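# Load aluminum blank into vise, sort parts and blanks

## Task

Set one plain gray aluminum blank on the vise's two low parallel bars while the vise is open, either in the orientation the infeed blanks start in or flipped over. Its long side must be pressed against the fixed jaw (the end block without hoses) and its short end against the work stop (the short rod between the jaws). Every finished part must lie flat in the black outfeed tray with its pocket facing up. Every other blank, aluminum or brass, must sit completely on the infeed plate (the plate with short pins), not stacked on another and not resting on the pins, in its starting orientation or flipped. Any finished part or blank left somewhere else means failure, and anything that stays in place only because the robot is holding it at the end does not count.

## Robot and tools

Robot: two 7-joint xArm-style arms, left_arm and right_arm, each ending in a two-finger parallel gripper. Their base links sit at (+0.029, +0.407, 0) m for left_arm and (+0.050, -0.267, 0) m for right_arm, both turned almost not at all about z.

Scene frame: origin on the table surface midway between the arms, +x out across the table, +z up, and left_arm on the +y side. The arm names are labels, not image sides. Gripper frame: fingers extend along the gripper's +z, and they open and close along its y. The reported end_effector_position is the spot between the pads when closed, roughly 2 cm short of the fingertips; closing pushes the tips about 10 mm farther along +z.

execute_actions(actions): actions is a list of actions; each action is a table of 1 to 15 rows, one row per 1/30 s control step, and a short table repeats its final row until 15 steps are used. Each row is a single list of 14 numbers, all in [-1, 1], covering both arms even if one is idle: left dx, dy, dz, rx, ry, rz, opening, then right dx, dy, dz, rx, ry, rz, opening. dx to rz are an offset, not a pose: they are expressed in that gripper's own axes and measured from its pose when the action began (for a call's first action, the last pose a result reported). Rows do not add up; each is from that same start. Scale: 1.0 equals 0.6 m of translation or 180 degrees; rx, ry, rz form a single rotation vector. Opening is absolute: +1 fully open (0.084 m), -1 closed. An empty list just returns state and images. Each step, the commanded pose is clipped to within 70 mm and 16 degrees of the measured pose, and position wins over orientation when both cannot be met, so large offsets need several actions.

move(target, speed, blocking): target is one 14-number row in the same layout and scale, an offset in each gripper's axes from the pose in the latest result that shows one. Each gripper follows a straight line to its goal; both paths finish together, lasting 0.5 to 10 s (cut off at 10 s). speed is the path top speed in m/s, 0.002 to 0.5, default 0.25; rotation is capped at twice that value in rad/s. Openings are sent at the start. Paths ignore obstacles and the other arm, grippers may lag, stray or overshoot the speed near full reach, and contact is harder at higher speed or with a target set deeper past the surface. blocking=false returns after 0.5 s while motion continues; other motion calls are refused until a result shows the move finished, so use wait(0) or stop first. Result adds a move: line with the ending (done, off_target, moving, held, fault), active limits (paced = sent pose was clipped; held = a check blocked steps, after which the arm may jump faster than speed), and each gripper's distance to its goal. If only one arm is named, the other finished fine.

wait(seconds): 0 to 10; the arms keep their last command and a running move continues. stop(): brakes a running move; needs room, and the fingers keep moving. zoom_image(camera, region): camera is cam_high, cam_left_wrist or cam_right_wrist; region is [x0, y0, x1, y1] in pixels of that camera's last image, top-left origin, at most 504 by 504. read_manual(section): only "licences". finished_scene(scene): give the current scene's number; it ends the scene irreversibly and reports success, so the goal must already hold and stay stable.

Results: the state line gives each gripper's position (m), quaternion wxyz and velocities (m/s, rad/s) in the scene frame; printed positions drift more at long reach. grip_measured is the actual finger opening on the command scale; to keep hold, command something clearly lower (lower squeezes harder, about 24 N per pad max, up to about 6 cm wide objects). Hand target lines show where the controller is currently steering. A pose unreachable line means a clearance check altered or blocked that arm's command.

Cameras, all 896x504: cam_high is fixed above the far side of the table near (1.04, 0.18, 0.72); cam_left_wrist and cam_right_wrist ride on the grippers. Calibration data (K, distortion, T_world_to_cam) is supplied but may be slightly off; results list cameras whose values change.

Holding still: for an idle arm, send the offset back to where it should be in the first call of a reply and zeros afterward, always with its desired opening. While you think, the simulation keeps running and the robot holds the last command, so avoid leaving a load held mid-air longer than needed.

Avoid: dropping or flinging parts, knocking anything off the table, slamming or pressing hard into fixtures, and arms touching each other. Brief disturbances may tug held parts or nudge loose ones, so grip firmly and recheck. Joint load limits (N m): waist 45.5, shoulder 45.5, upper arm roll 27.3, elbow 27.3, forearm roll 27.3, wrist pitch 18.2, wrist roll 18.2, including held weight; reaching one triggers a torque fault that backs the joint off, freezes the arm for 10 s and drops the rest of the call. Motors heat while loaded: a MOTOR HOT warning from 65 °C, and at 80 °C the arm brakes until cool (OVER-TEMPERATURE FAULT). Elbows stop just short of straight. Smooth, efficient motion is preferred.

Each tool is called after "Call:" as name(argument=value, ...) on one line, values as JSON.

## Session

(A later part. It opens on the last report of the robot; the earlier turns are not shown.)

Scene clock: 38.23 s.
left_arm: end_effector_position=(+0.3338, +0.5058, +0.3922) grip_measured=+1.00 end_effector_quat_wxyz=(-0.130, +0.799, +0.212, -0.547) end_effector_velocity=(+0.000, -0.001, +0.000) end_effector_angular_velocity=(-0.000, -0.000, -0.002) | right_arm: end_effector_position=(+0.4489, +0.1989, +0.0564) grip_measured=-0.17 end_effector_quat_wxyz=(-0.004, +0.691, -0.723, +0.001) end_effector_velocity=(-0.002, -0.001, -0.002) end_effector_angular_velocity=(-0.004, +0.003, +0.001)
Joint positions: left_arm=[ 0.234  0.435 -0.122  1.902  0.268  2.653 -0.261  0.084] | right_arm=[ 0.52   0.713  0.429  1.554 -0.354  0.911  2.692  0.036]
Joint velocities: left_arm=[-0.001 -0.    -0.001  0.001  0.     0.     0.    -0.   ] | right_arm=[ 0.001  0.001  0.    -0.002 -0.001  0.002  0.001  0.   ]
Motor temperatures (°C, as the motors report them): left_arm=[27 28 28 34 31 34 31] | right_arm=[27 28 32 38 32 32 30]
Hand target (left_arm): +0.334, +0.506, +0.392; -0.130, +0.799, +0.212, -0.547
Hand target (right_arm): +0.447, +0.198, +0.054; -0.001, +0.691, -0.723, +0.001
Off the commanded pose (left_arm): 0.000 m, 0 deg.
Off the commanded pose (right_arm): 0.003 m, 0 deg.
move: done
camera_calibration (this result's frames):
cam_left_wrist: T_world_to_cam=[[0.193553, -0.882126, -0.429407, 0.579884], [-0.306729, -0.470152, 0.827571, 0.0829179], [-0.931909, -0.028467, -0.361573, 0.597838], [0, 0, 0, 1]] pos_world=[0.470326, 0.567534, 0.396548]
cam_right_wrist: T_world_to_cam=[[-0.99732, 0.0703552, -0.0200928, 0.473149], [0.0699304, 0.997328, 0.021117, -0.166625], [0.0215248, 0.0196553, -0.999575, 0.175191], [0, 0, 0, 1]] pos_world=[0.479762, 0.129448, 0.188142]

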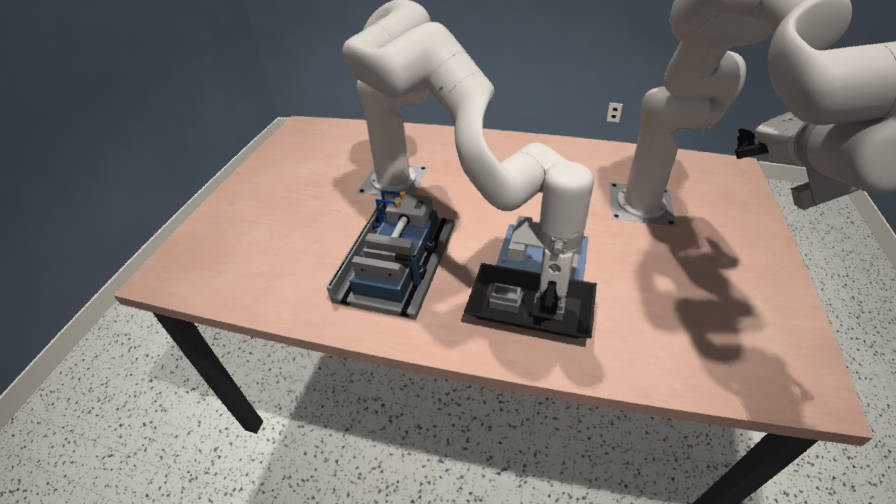

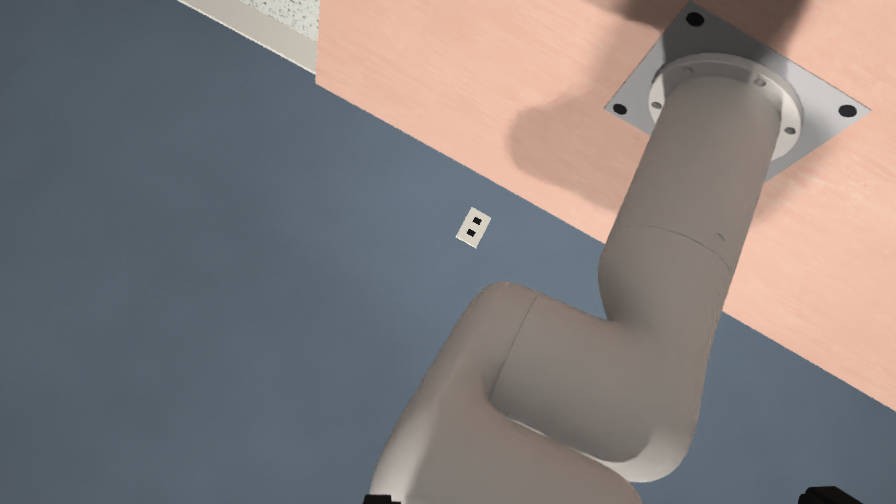

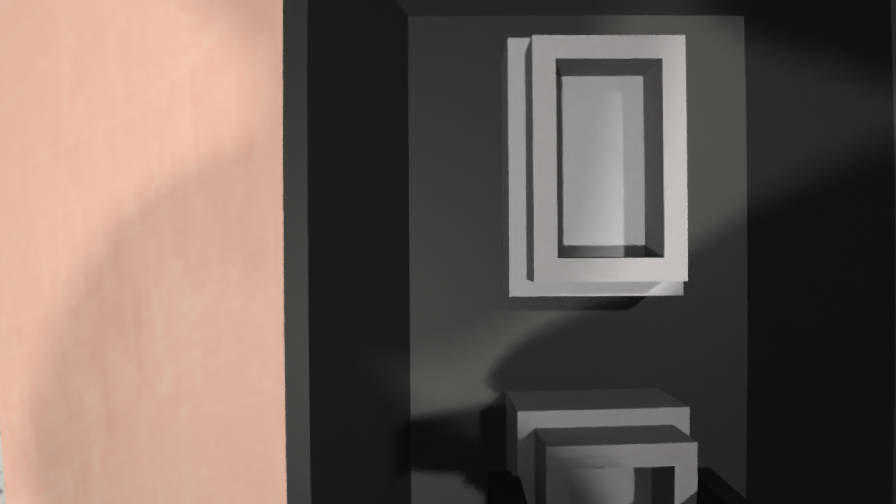

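Call:
execute_actions(actions=[[[0,0,0,0,0,0,1,0,0,0,0,0,0,-0.4],[0,0,0,0,0,0,1,0,0,0,0,0,0,-0.2],[0,0,0,0,0,0,1,0,0,0,0,0,0,-0.15],[0,0,0,0,0,0,1,0,0,0,0,0,0,-0.1],[0,0,0,0,0,0,1,0,0,0,0,0,0,-0.05],[0,0,0,0,0,0,1,0,0,0,0,0,0,0],[0,0,0,0,0,0,1,0,0,0,0,0,0,0.1],[0,0,0,0,0,0,1,0,0,0,0,0,0,0.3]]])

Call:
move(target=[0,0,0,0,0,0,1,0,0,-0.08,0,0,0,0.4])

Call:
move(target=[0,0,0,0,0,0,1,0.122,0.335,-0.02,0,0,-0.003,0.4], speed=0.3)

Scene clock: 43.87 s.
left_arm: end_effector_position=(+0.3338, +0.5058, +0.3922) grip_measured=+1.00 end_effector_quat_wxyz=(-0.130, +0.799, +0.212, -0.547) end_effector_velocity=(+0.000, -0.000, -0.000) end_effector_angular_velocity=(-0.000, -0.001, +0.000) | right_arm: end_effector_position=(+0.4467, +0.1981, +0.0535) grip_measured=+0.29 end_effector_quat_wxyz=(-0.001, +0.691, -0.723, +0.000) end_effector_velocity=(+0.028, +0.012, +0.037) end_effector_angular_velocity=(+0.055, -0.064, -0.021)
Joint positions: left_arm=[ 0.234  0.435 -0.122  1.902  0.268  2.653 -0.261  0.084] | right_arm=[ 0.52   0.716  0.429  1.551 -0.354  0.911  2.692  0.056]
Joint velocities: left_arm=[ 0.    -0.    -0.     0.    -0.001 -0.    -0.    -0.   ] | right_arm=[-0.009 -0.034 -0.001  0.044 -0.003 -0.01   0.001  0.   ]
Motor temperatures (°C, as the motors report them): left_arm=[27 28 28 34 31 34 31] | right_arm=[27 27 32 37 32 32 30]
Hand target (left_arm): +0.334, +0.506, +0.392; -0.130, +0.799, +0.212, -0.547
Hand target (right_arm): +0.449, +0.199, +0.056; -0.004, +0.691, -0.723, +0.001
Off the commanded pose (left_arm): 0.000 m, 0 deg.
Off the commanded pose (right_arm): 0.004 m, 0 deg.
camera_calibration (this result's frames):
cam_left_wrist: T_world_to_cam=[[0.193553, -0.882126, -0.429407, 0.579884], [-0.306729, -0.470152, 0.827571, 0.082918], [-0.931909, -0.0284672, -0.361573, 0.597838], [0, 0, 0, 1]] pos_world=[0.470326, 0.567534, 0.396548]
cam_right_wrist: T_world_to_cam=[[-0.997506, 0.0689416, -0.0151414, 0.471065], [0.0686879, 0.997499, 0.0166801, -0.164822], [0.0162535, 0.0155985, -0.999746, 0.175472], [0, 0, 0, 1]] pos_world=[0.47836, 0.129197, 0.185309]

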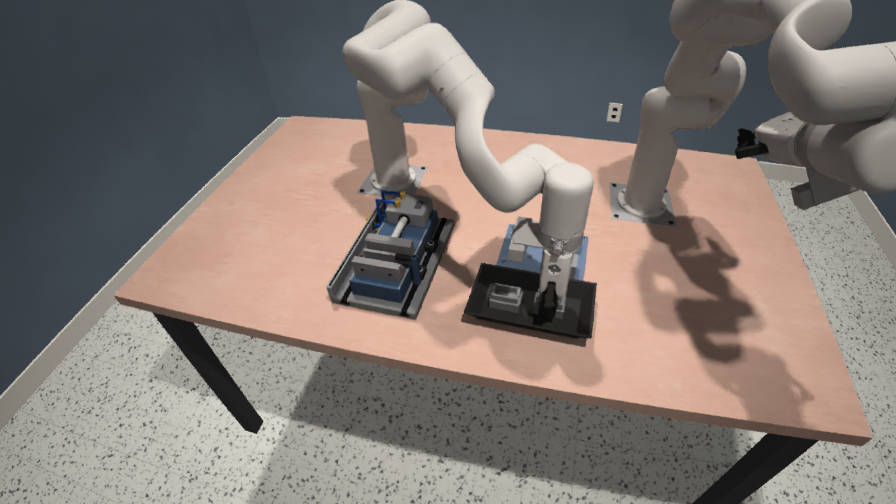

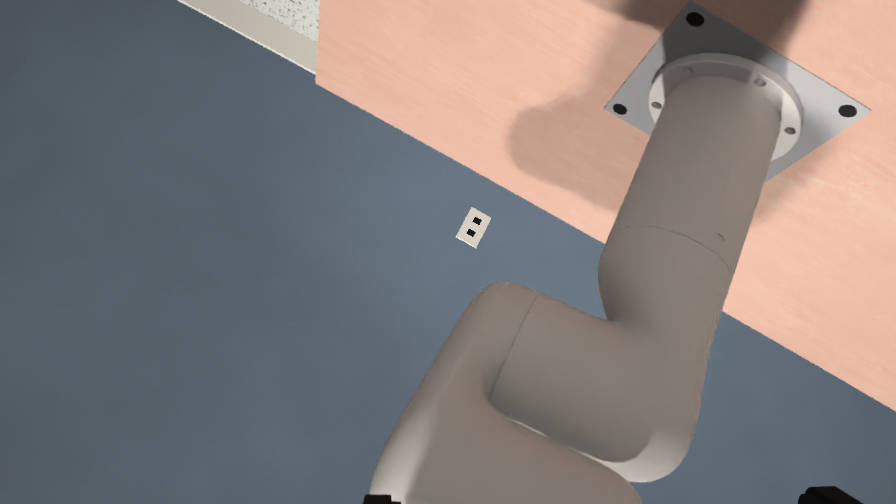

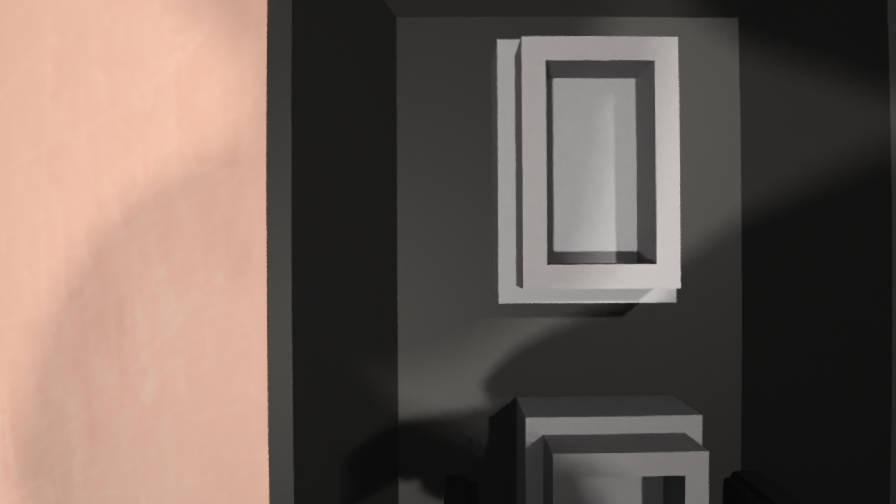

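Scene clock: 44.70 s.
left_arm: end_effector_position=(+0.3338, +0.5058, +0.3922) grip_measured=+1.00 end_effector_quat_wxyz=(-0.130, +0.799, +0.212, -0.547) end_effector_velocity=(-0.000, +0.000, +0.000) end_effector_angular_velocity=(-0.000, -0.000, +0.000) | right_arm: end_effector_position=(+0.4464, +0.1979, +0.1007) grip_measured=+0.39 end_effector_quat_wxyz=(-0.000, +0.691, -0.723, +0.000) end_effector_velocity=(+0.002, +0.003, +0.006) end_effector_angular_velocity=(+0.009, -0.008, -0.001)
Joint positions: left_arm=[ 0.234  0.435 -0.122  1.902  0.268  2.653 -0.261  0.084] | right_arm=[ 0.508  0.645  0.454  1.579 -0.318  1.008  2.67   0.061]
Joint velocities: left_arm=[ 0.     0.     0.     0.001  0.001  0.     0.001 -0.   ] | right_arm=[ 0.001 -0.004  0.002  0.008  0.    -0.001  0.001  0.   ]
Motor temperatures (°C, as the motors report them): left_arm=[27 28 28 34 31 34 31] | right_arm=[27 28 32 37 32 32 30]
Hand target (left_arm): +0.334, +0.506, +0.392; -0.130, +0.799, +0.212, -0.547
Hand target (right_arm): +0.447, +0.198, +0.101; -0.001, +0.691, -0.723, +0.000
Off the commanded pose (left_arm): 0.000 m, 0 deg.
Off the commanded pose (right_arm): 0.001 m, 0 deg.
move: done
camera_calibration (this result's frames):
cam_left_wrist: T_world_to_cam=[[0.193553, -0.882126, -0.429407, 0.579884], [-0.306729, -0.470152, 0.827571, 0.082918], [-0.931909, -0.0284672, -0.361573, 0.597838], [0, 0, 0, 1]] pos_world=[0.470326, 0.567534, 0.396548]
cam_right_wrist: T_world_to_cam=[[-0.997522, 0.0689144, -0.0141628, 0.471423], [0.0686915, 0.997515, 0.0156649, -0.165241], [0.0152071, 0.0146532, -0.999777, 0.223373], [0, 0, 0, 1]] pos_world=[0.478209, 0.129069, 0.232589]

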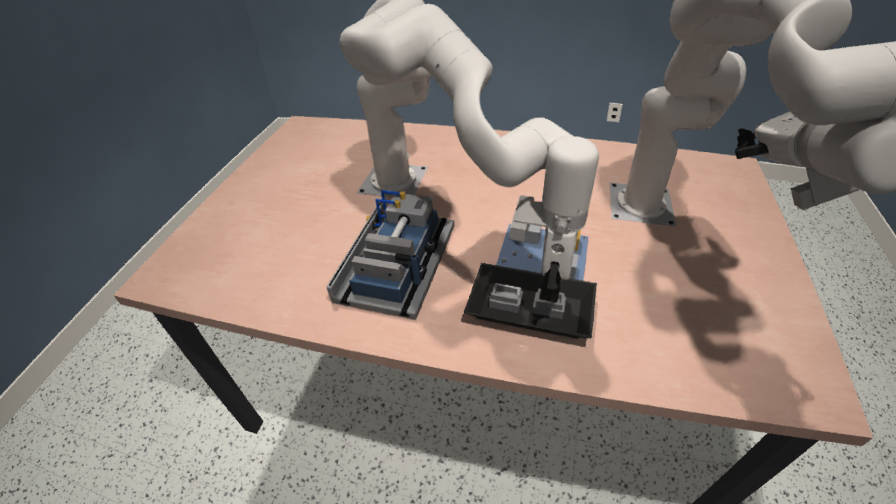

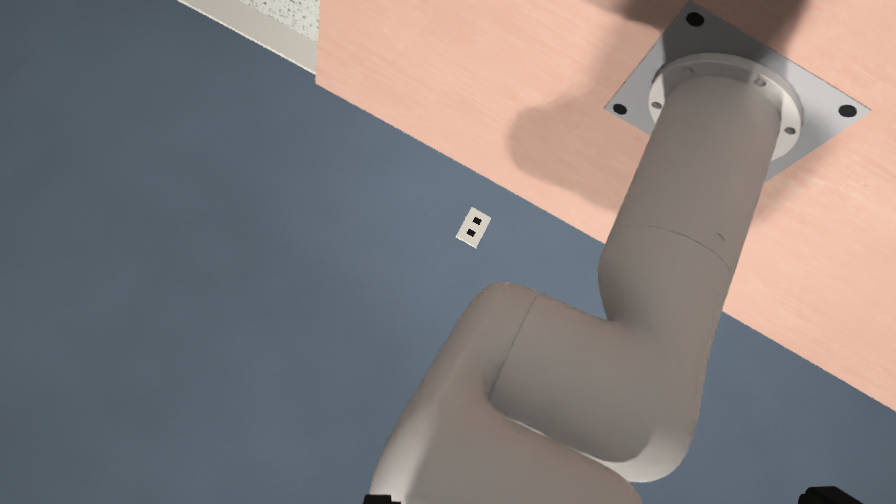

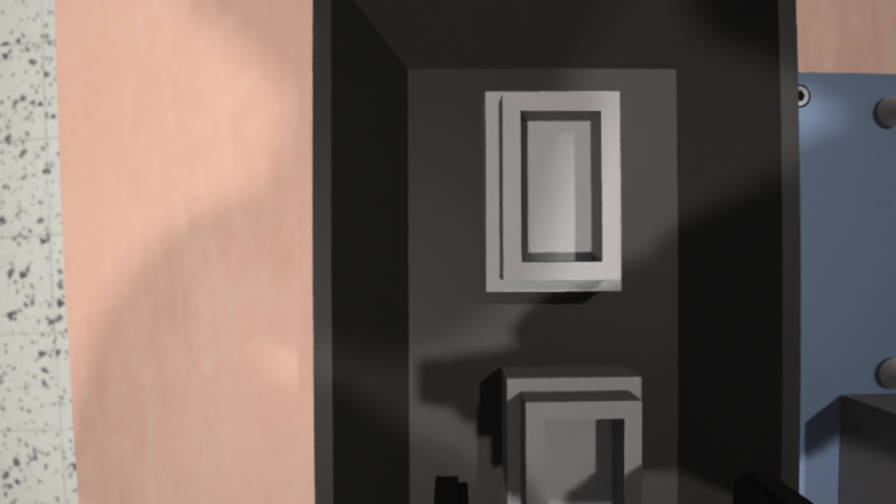

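Scene clock: 45.97 s.
left_arm: end_effector_position=(+0.3338, +0.5058, +0.3922) grip_measured=+1.00 end_effector_quat_wxyz=(-0.130, +0.799, +0.212, -0.547) end_effector_velocity=(-0.000, -0.000, +0.000) end_effector_angular_velocity=(+0.000, +0.002, -0.000) | right_arm: end_effector_position=(+0.2431, +0.1338, +0.1128) grip_measured=+0.39 end_effector_quat_wxyz=(+0.000, +0.694, -0.720, -0.000) end_effector_velocity=(-0.006, +0.000, -0.001) end_effector_angular_velocity=(+0.000, +0.003, +0.013)
Joint positions: left_arm=[ 0.234  0.435 -0.122  1.902  0.268  2.653 -0.261  0.084] | right_arm=[ 0.486  0.092  0.638  0.847 -0.078  0.775  2.787  0.061]
Joint velocities: left_arm=[-0.001  0.    -0.    -0.     0.     0.002 -0.    -0.   ] | right_arm=[ 0.004 -0.006  0.007 -0.009  0.009 -0.002 -0.007 -0.   ]
Motor temperatures (°C, as the motors report them): left_arm=[27 28 28 34 31 34 31] | right_arm=[27 28 32 37 32 32 30]
Hand target (left_arm): +0.334, +0.506, +0.392; -0.130, +0.799, +0.212, -0.547
Hand target (right_arm): +0.242, +0.134, +0.113; -0.000, +0.694, -0.720, +0.000
Off the commanded pose (left_arm): 0.000 m, 0 deg.
Off the commanded pose (right_arm): 0.001 m, 0 deg.
move: done
camera_calibration (this result's frames):
cam_left_wrist: T_world_to_cam=[[0.193553, -0.882126, -0.429408, 0.579884], [-0.306728, -0.470152, 0.827571, 0.082918], [-0.931909, -0.0284674, -0.361573, 0.597838], [0, 0, 0, 1]] pos_world=[0.470326, 0.567534, 0.396548]
cam_right_wrist: T_world_to_cam=[[-0.998023, 0.0614227, -0.013309, 0.274198], [0.0612063, 0.997995, 0.0161019, -0.0858132], [0.0142714, 0.0152555, -0.999782, 0.239618], [0, 0, 0, 1]] pos_world=[0.275489, 0.0651437, 0.244596]

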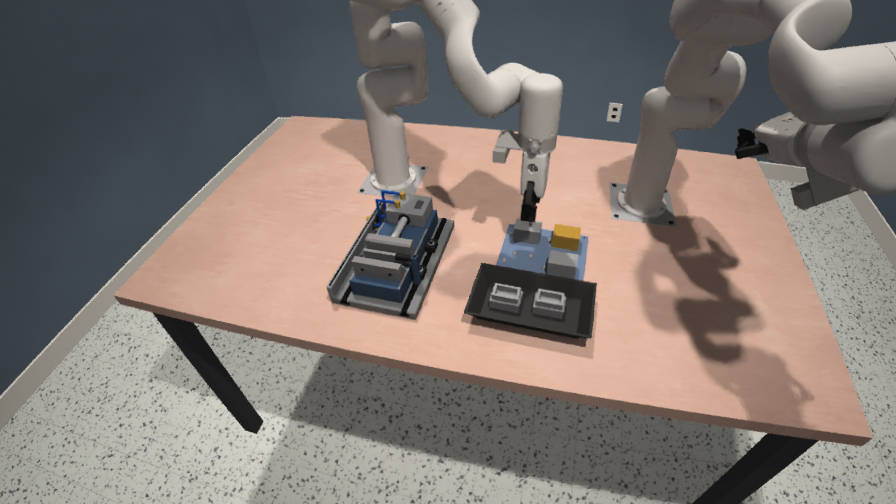

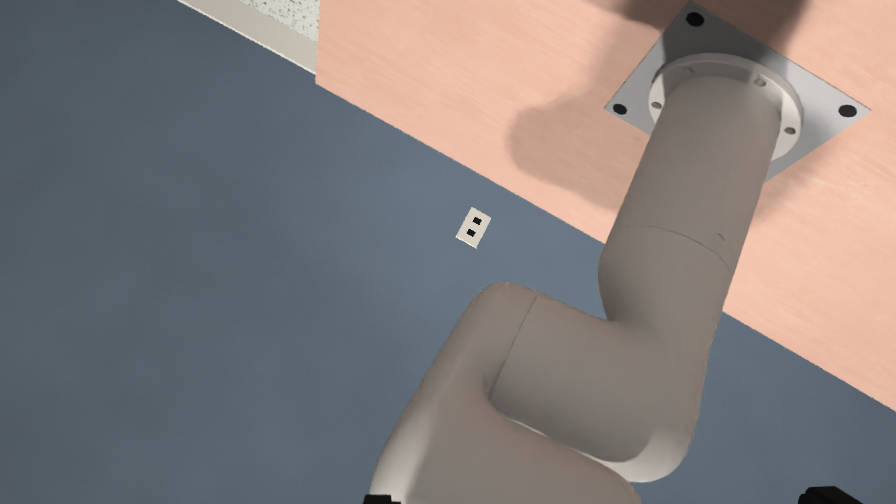

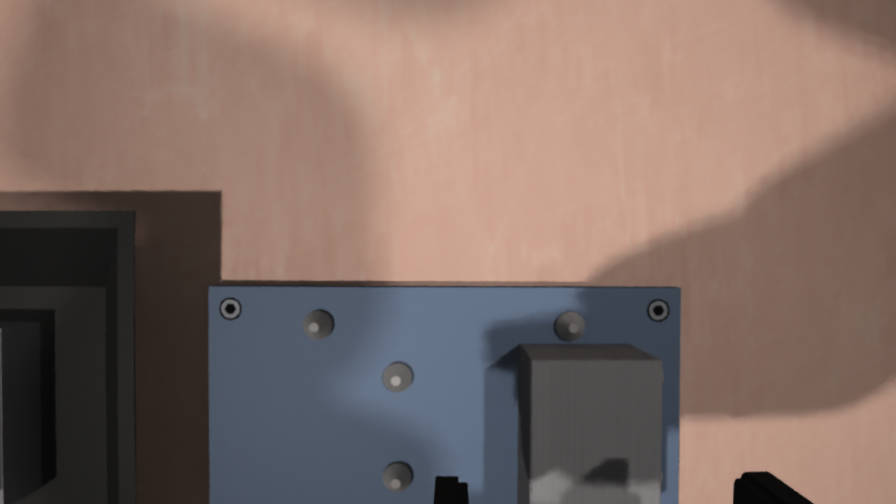

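Call:
move(target=[0,0,0,0,0,0,1,0.008,0.021,0.075,0,0,0.002,0.5], speed=0.12)

Scene clock: 49.10 s.
left_arm: end_effector_position=(+0.3338, +0.5058, +0.3922) grip_measured=+1.00 end_effector_quat_wxyz=(-0.130, +0.799, +0.212, -0.547) end_effector_velocity=(+0.000, -0.000, +0.000) end_effector_angular_velocity=(+0.001, -0.000, -0.000) | right_arm: end_effector_position=(+0.2306, +0.1296, +0.0682) grip_measured=+0.49 end_effector_quat_wxyz=(-0.000, +0.692, -0.722, -0.000) end_effector_velocity=(-0.001, -0.002, -0.002) end_effector_angular_velocity=(-0.005, +0.000, -0.001)
Joint positions: left_arm=[ 0.234  0.435 -0.122  1.902  0.268  2.653 -0.261  0.084] | right_arm=[ 0.513  0.177  0.623  0.781 -0.173  0.642  2.885  0.065]
Joint velocities: left_arm=[-0.     0.    -0.     0.001  0.     0.001 -0.001  0.   ] | right_arm=[ 0.003  0.002 -0.003 -0.004 -0.005 -0.001  0.006 -0.   ]
Motor temperatures (°C, as the motors report them): left_arm=[27 28 28 34 31 34 31] | right_arm=[27 28 32 37 32 32 30]
Hand target (left_arm): +0.334, +0.506, +0.392; -0.130, +0.799, +0.212, -0.547
Hand target (right_arm): +0.230, +0.129, +0.068; +0.000, +0.692, -0.722, +0.000
Off the commanded pose (left_arm): 0.000 m, 0 deg.
Off the commanded pose (right_arm): 0.001 m, 0 deg.
move: done
camera_calibration (this result's frames):
cam_left_wrist: T_world_to_cam=[[0.193553, -0.882126, -0.429407, 0.579884], [-0.306729, -0.470152, 0.827571, 0.082918], [-0.931909, -0.0284672, -0.361573, 0.597838], [0, 0, 0, 1]] pos_world=[0.470326, 0.567534, 0.396548]
cam_right_wrist: T_world_to_cam=[[-0.997598, 0.0678904, -0.0137383, 0.260432], [0.0676563, 0.997566, 0.0168454, -0.081676], [0.0148485, 0.0158755, -0.999764, 0.195063], [0, 0, 0, 1]] pos_world=[0.262436, 0.0606997, 0.199971]

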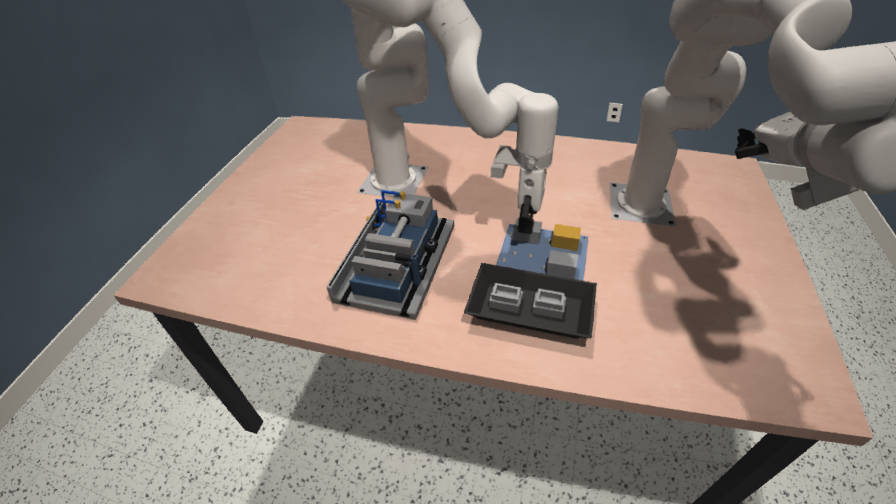

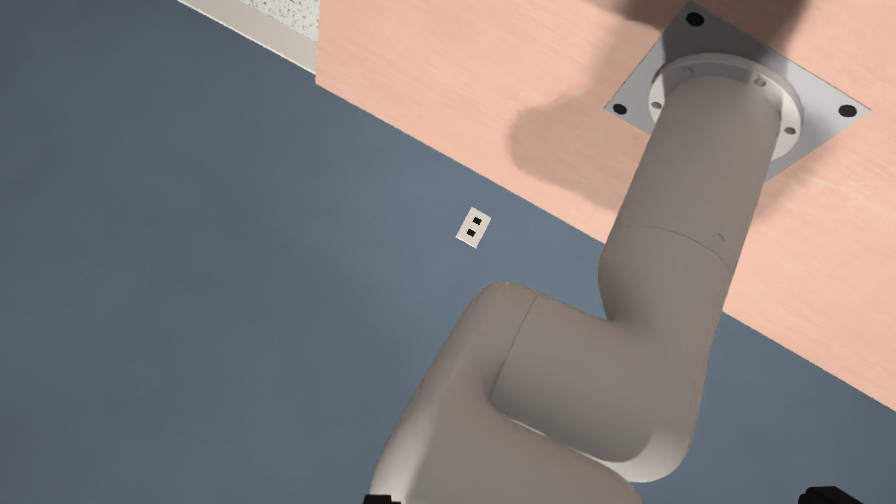

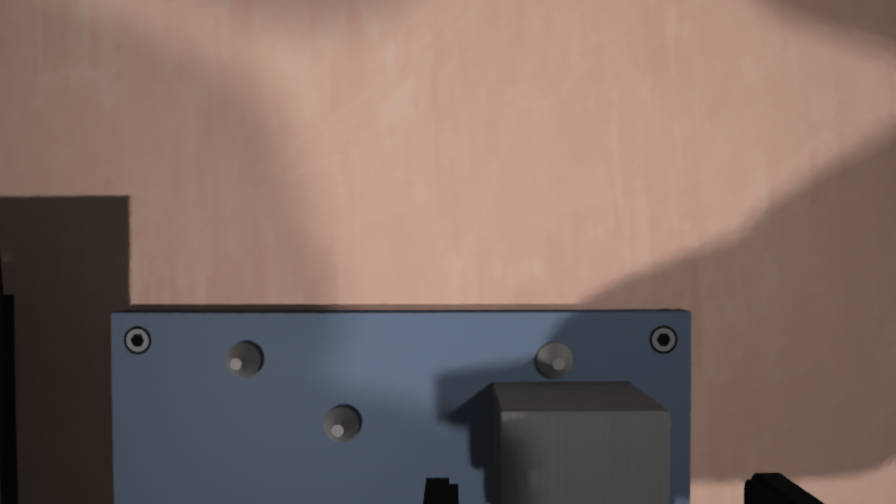

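Call:
move(target=[0,0,0,0,0,0,1,0,0.001,0.032,0,0,0,0.3], speed=0.07)

Call:
execute_actions(actions=[[[0,0,0,0,0,0,1,0,0,0,0,0,0,0.2],[0,0,0,0,0,0,1,0,0,0,0,0,0,0.12],[0,0,0,0,0,0,1,0,0,0,0,0,0,0.05],[0,0,0,0,0,0,1,0,0,0,0,0,0,0],[0,0,0,0,0,0,1,0,0,0,0,0,0,-0.05],[0,0,0,0,0,0,1,0,0,0,0,0,0,-0.1],[0,0,0,0,0,0,1,0,0,0,0,0,0,-0.15],[0,0,0,0,0,0,1,0,0,0,0,0,0,-0.2],[0,0,0,0,0,0,1,0,0,0,0,0,0,-0.3],[0,0,0,0,0,0,1,0,0,0,0,0,0,-0.45],[0,0,0,0,0,0,1,0,0,0,0,0,0,-0.6]]])

Call:
move(target=[0,0,0,0,0,0,1,0,-0.05,-0.23,0,0,-0.008,-0.6])

Scene clock: 55.03 s.
left_arm: end_effector_position=(+0.3338, +0.5058, +0.3922) grip_measured=+1.00 end_effector_quat_wxyz=(-0.130, +0.799, +0.212, -0.547) end_effector_velocity=(+0.000, -0.000, -0.000) end_effector_angular_velocity=(+0.001, +0.000, -0.000) | right_arm: end_effector_position=(+0.2300, +0.1297, +0.0492) grip_measured=+0.29 end_effector_quat_wxyz=(-0.001, +0.692, -0.722, -0.000) end_effector_velocity=(+0.001, +0.001, +0.001) end_effector_angular_velocity=(+0.003, -0.003, -0.002)
Joint positions: left_arm=[ 0.234  0.435 -0.122  1.902  0.268  2.653 -0.261  0.084] | right_arm=[ 0.531  0.232  0.6    0.774 -0.234  0.593  2.93   0.056]
Joint velocities: left_arm=[ 0.     0.    -0.002 -0.    -0.001  0.    -0.002 -0.   ] | right_arm=[ 0.001  0.001 -0.002  0.003 -0.004 -0.002  0.004  0.   ]
Motor temperatures (°C, as the motors report them): left_arm=[27 28 28 34 31 34 31] | right_arm=[27 27 32 37 32 32 30]
Hand target (left_arm): +0.334, +0.506, +0.392; -0.130, +0.799, +0.212, -0.547
Hand target (right_arm): +0.230, +0.130, +0.049; -0.000, +0.691, -0.722, -0.000
Off the commanded pose (left_arm): 0.000 m, 0 deg.
Off the commanded pose (right_arm): 0.000 m, 0 deg.
move: done
camera_calibration (this result's frames):
cam_left_wrist: T_world_to_cam=[[0.193553, -0.882126, -0.429407, 0.579884], [-0.306729, -0.470152, 0.827571, 0.0829179], [-0.931909, -0.0284673, -0.361573, 0.597838], [0, 0, 0, 1]] pos_world=[0.470326, 0.567534, 0.396548]
cam_right_wrist: T_world_to_cam=[[-0.997597, 0.0678798, -0.0138552, 0.259621], [0.06764, 0.997563, 0.0171015, -0.0814368], [0.0149822, 0.0161232, -0.999758, 0.17599], [0, 0, 0, 1]] pos_world=[0.261869, 0.0607778, 0.180937]

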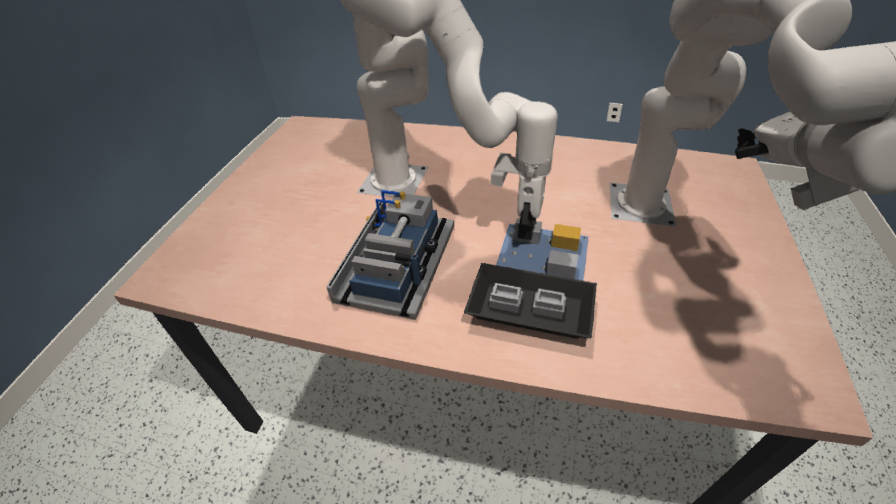

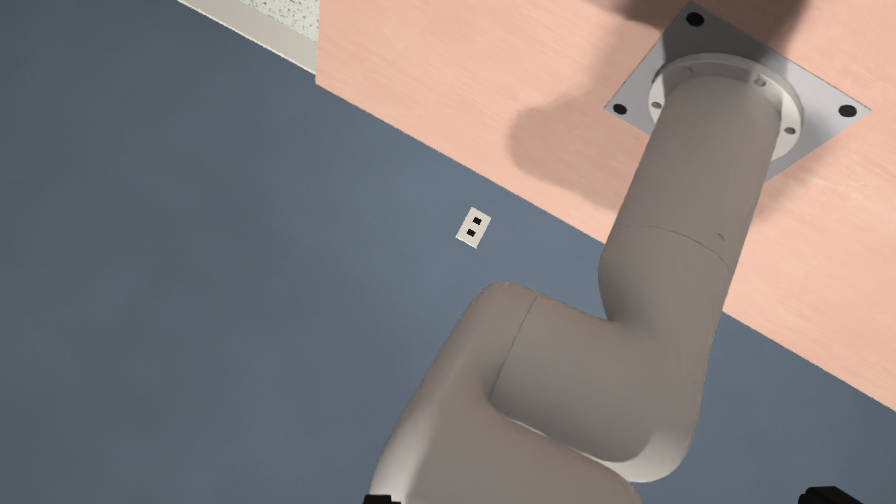

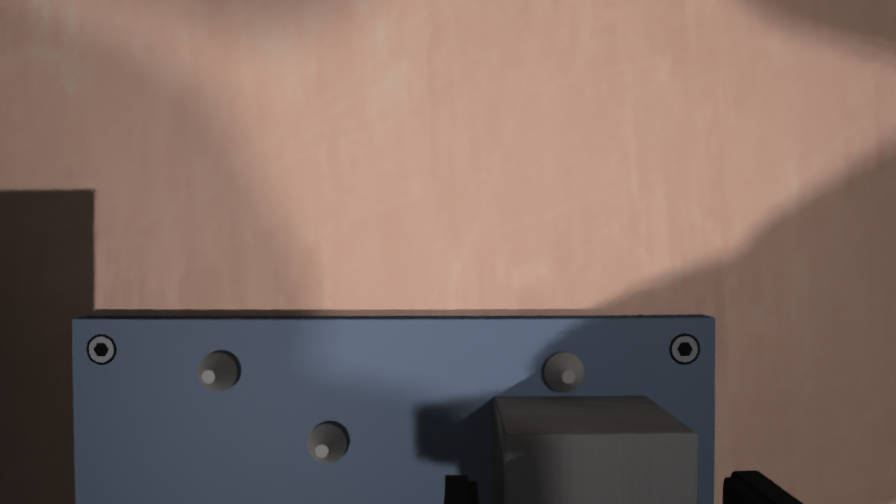

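Scene clock: 55.53 s.
left_arm: end_effector_position=(+0.3338, +0.5058, +0.3922) grip_measured=+1.00 end_effector_quat_wxyz=(-0.130, +0.799, +0.212, -0.547) end_effector_velocity=(+0.000, +0.000, +0.000) end_effector_angular_velocity=(+0.001, -0.001, +0.000) | right_arm: end_effector_position=(+0.2309, +0.1298, +0.0496) grip_measured=-0.10 end_effector_quat_wxyz=(-0.001, +0.691, -0.723, -0.000) end_effector_velocity=(-0.001, -0.000, -0.000) end_effector_angular_velocity=(-0.000, +0.001, +0.000)
Joint positions: left_arm=[ 0.234  0.435 -0.122  1.902  0.268  2.653 -0.261  0.084] | right_arm=[ 0.531  0.231  0.599  0.774 -0.234  0.593  2.93   0.04 ]
Joint velocities: left_arm=[ 0.001 -0.    -0.001  0.     0.001 -0.    -0.     0.   ] | right_arm=[ 0.    -0.001  0.    -0.002  0.001 -0.    -0.    -0.   ]
Motor temperatures (°C, as the motors report them): left_arm=[27 28 28 34 31 34 31] | right_arm=[27 27 32 37 32 32 30]
Hand target (left_arm): +0.334, +0.506, +0.392; -0.130, +0.799, +0.212, -0.547
Hand target (right_arm): +0.230, +0.130, +0.049; -0.001, +0.692, -0.722, -0.000
Off the commanded pose (left_arm): 0.000 m, 0 deg.
Off the commanded pose (right_arm): 0.001 m, 0 deg.
camera_calibration (this result's frames):
cam_left_wrist: T_world_to_cam=[[0.193553, -0.882126, -0.429407, 0.579884], [-0.306729, -0.470152, 0.827572, 0.0829177], [-0.931909, -0.0284671, -0.361572, 0.597838], [0, 0, 0, 1]] pos_world=[0.470326, 0.567534, 0.396548]
cam_right_wrist: T_world_to_cam=[[-0.997478, 0.0694092, -0.0148566, 0.260389], [0.0691382, 0.997444, 0.0180422, -0.0819818], [0.0160709, 0.0169695, -0.999727, 0.176029], [0, 0, 0, 1]] pos_world=[0.262571, 0.0607117, 0.181328]

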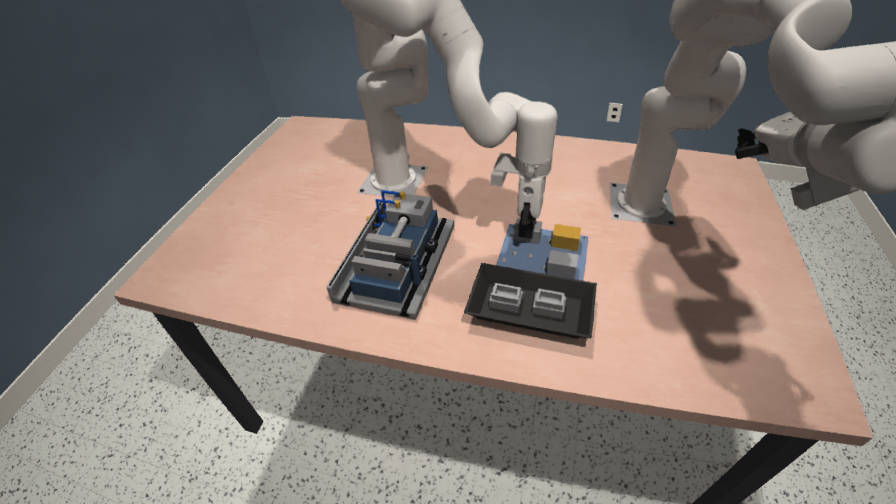

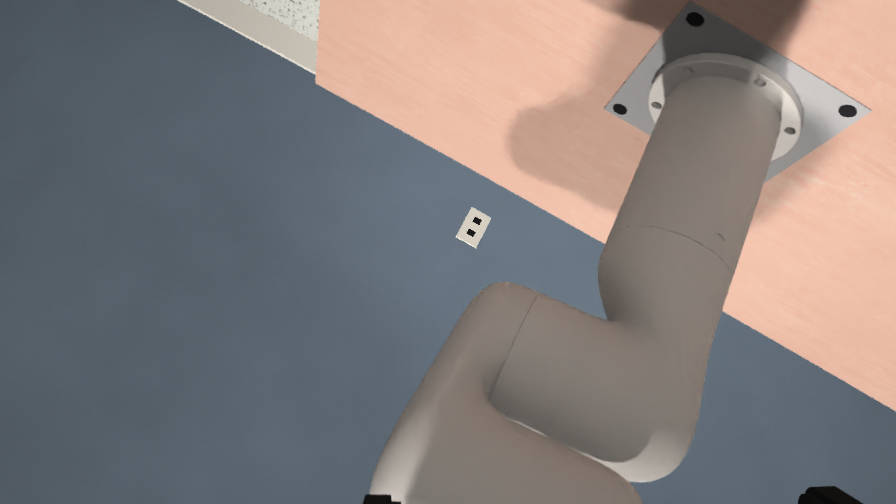

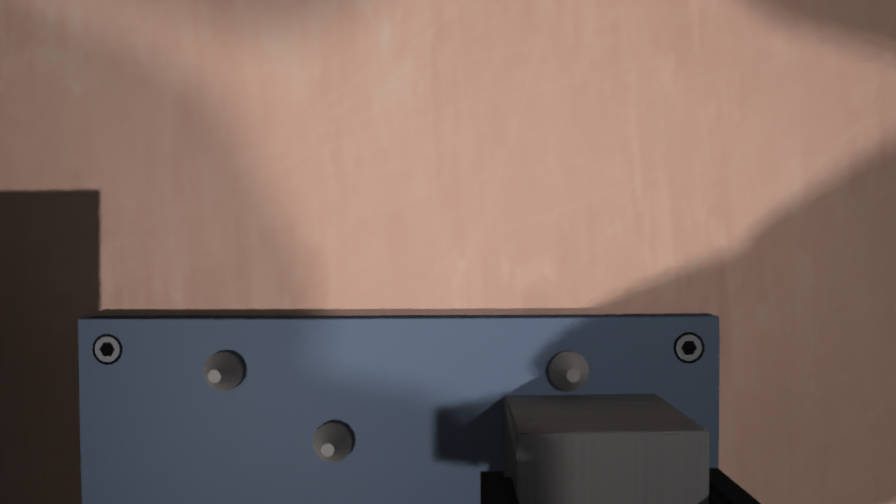

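Scene clock: 56.60 s.
left_arm: end_effector_position=(+0.3338, +0.5058, +0.3922) grip_measured=+1.00 end_effector_quat_wxyz=(-0.130, +0.799, +0.212, -0.547) end_effector_velocity=(-0.000, +0.000, -0.000) end_effector_angular_velocity=(-0.001, +0.001, +0.001) | right_arm: end_effector_position=(+0.2603, +0.1282, +0.1869) grip_measured=-0.10 end_effector_quat_wxyz=(-0.000, +0.700, -0.714, -0.000) end_effector_velocity=(+0.002, +0.003, +0.006) end_effector_angular_velocity=(+0.012, -0.008, -0.003)
Joint positions: left_arm=[ 0.234  0.435 -0.122  1.902  0.268  2.653 -0.261  0.084] | right_arm=[ 0.453 -0.043  0.62   0.955  0.03   0.989  2.648  0.04 ]
Joint velocities: left_arm=[ 0.002  0.    -0.    -0.001 -0.     0.     0.     0.   ] | right_arm=[-0.001 -0.005 -0.001  0.011  0.002  0.001  0.001 -0.   ]
Motor temperatures (°C, as the motors report them): left_arm=[27 28 28 34 31 34 31] | right_arm=[27 27 32 37 32 32 30]
Hand target (left_arm): +0.334, +0.506, +0.392; -0.130, +0.799, +0.212, -0.547
Hand target (right_arm): +0.261, +0.129, +0.188; -0.001, +0.700, -0.714, -0.000
Off the commanded pose (left_arm): 0.000 m, 0 deg.
Off the commanded pose (right_arm): 0.001 m, 0 deg.
move: done
camera_calibration (this result's frames):
cam_left_wrist: T_world_to_cam=[[0.193553, -0.882126, -0.429407, 0.579884], [-0.306728, -0.470152, 0.827572, 0.0829176], [-0.931909, -0.0284673, -0.361572, 0.597838], [0, 0, 0, 1]] pos_world=[0.470326, 0.567534, 0.396548]
cam_right_wrist: T_world_to_cam=[[-0.998951, 0.0436536, -0.0138052, 0.2953], [0.0434165, 0.998912, 0.0170296, -0.078183], [0.0145336, 0.0164124, -0.99976, 0.313351], [0, 0, 0, 1]] pos_world=[0.293831, 0.0600642, 0.318684]

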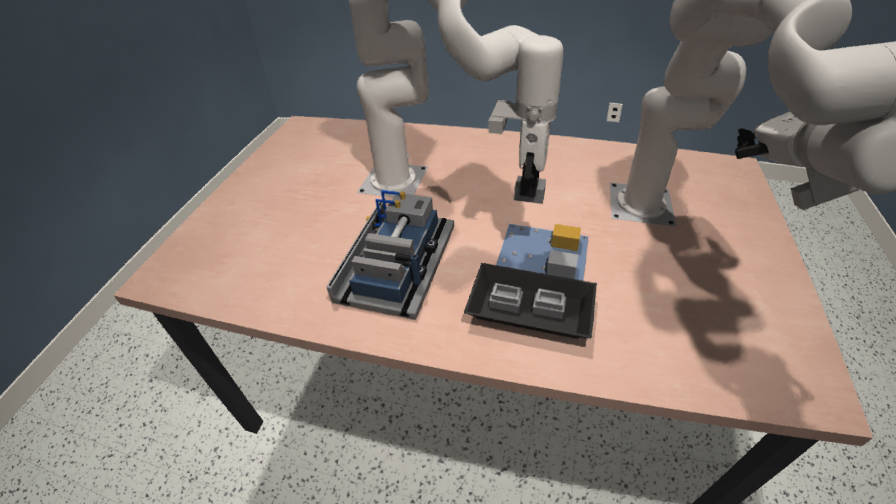

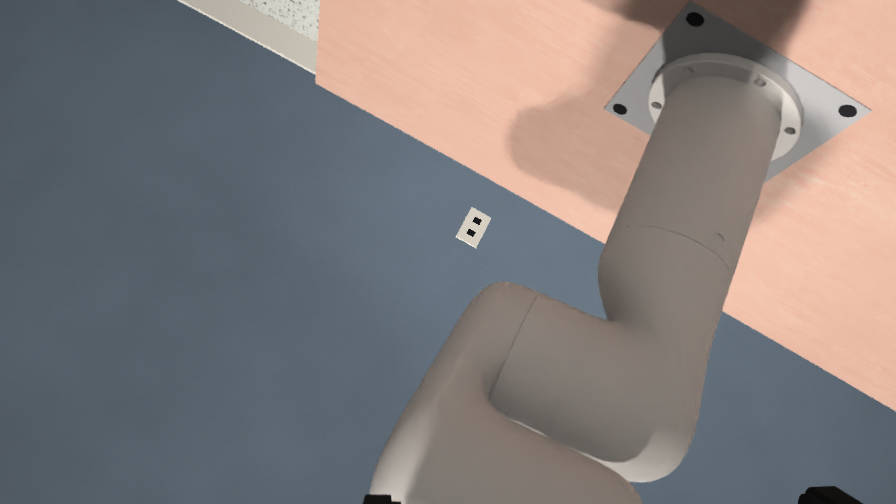

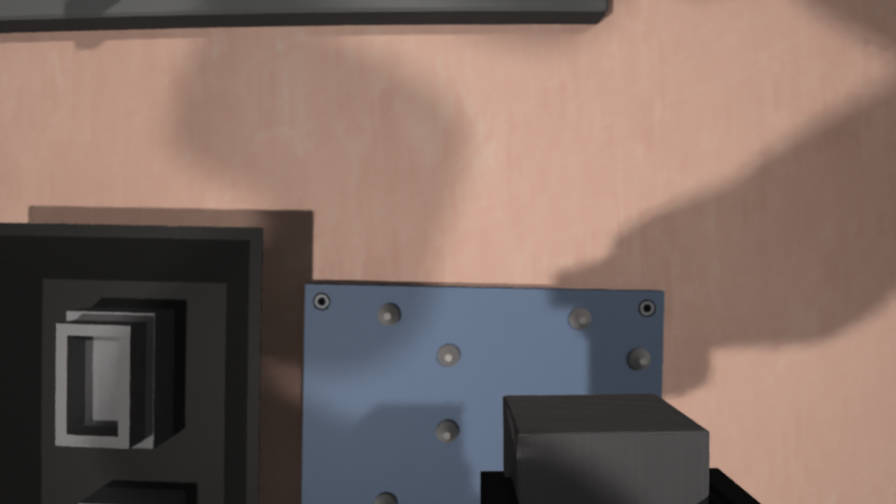

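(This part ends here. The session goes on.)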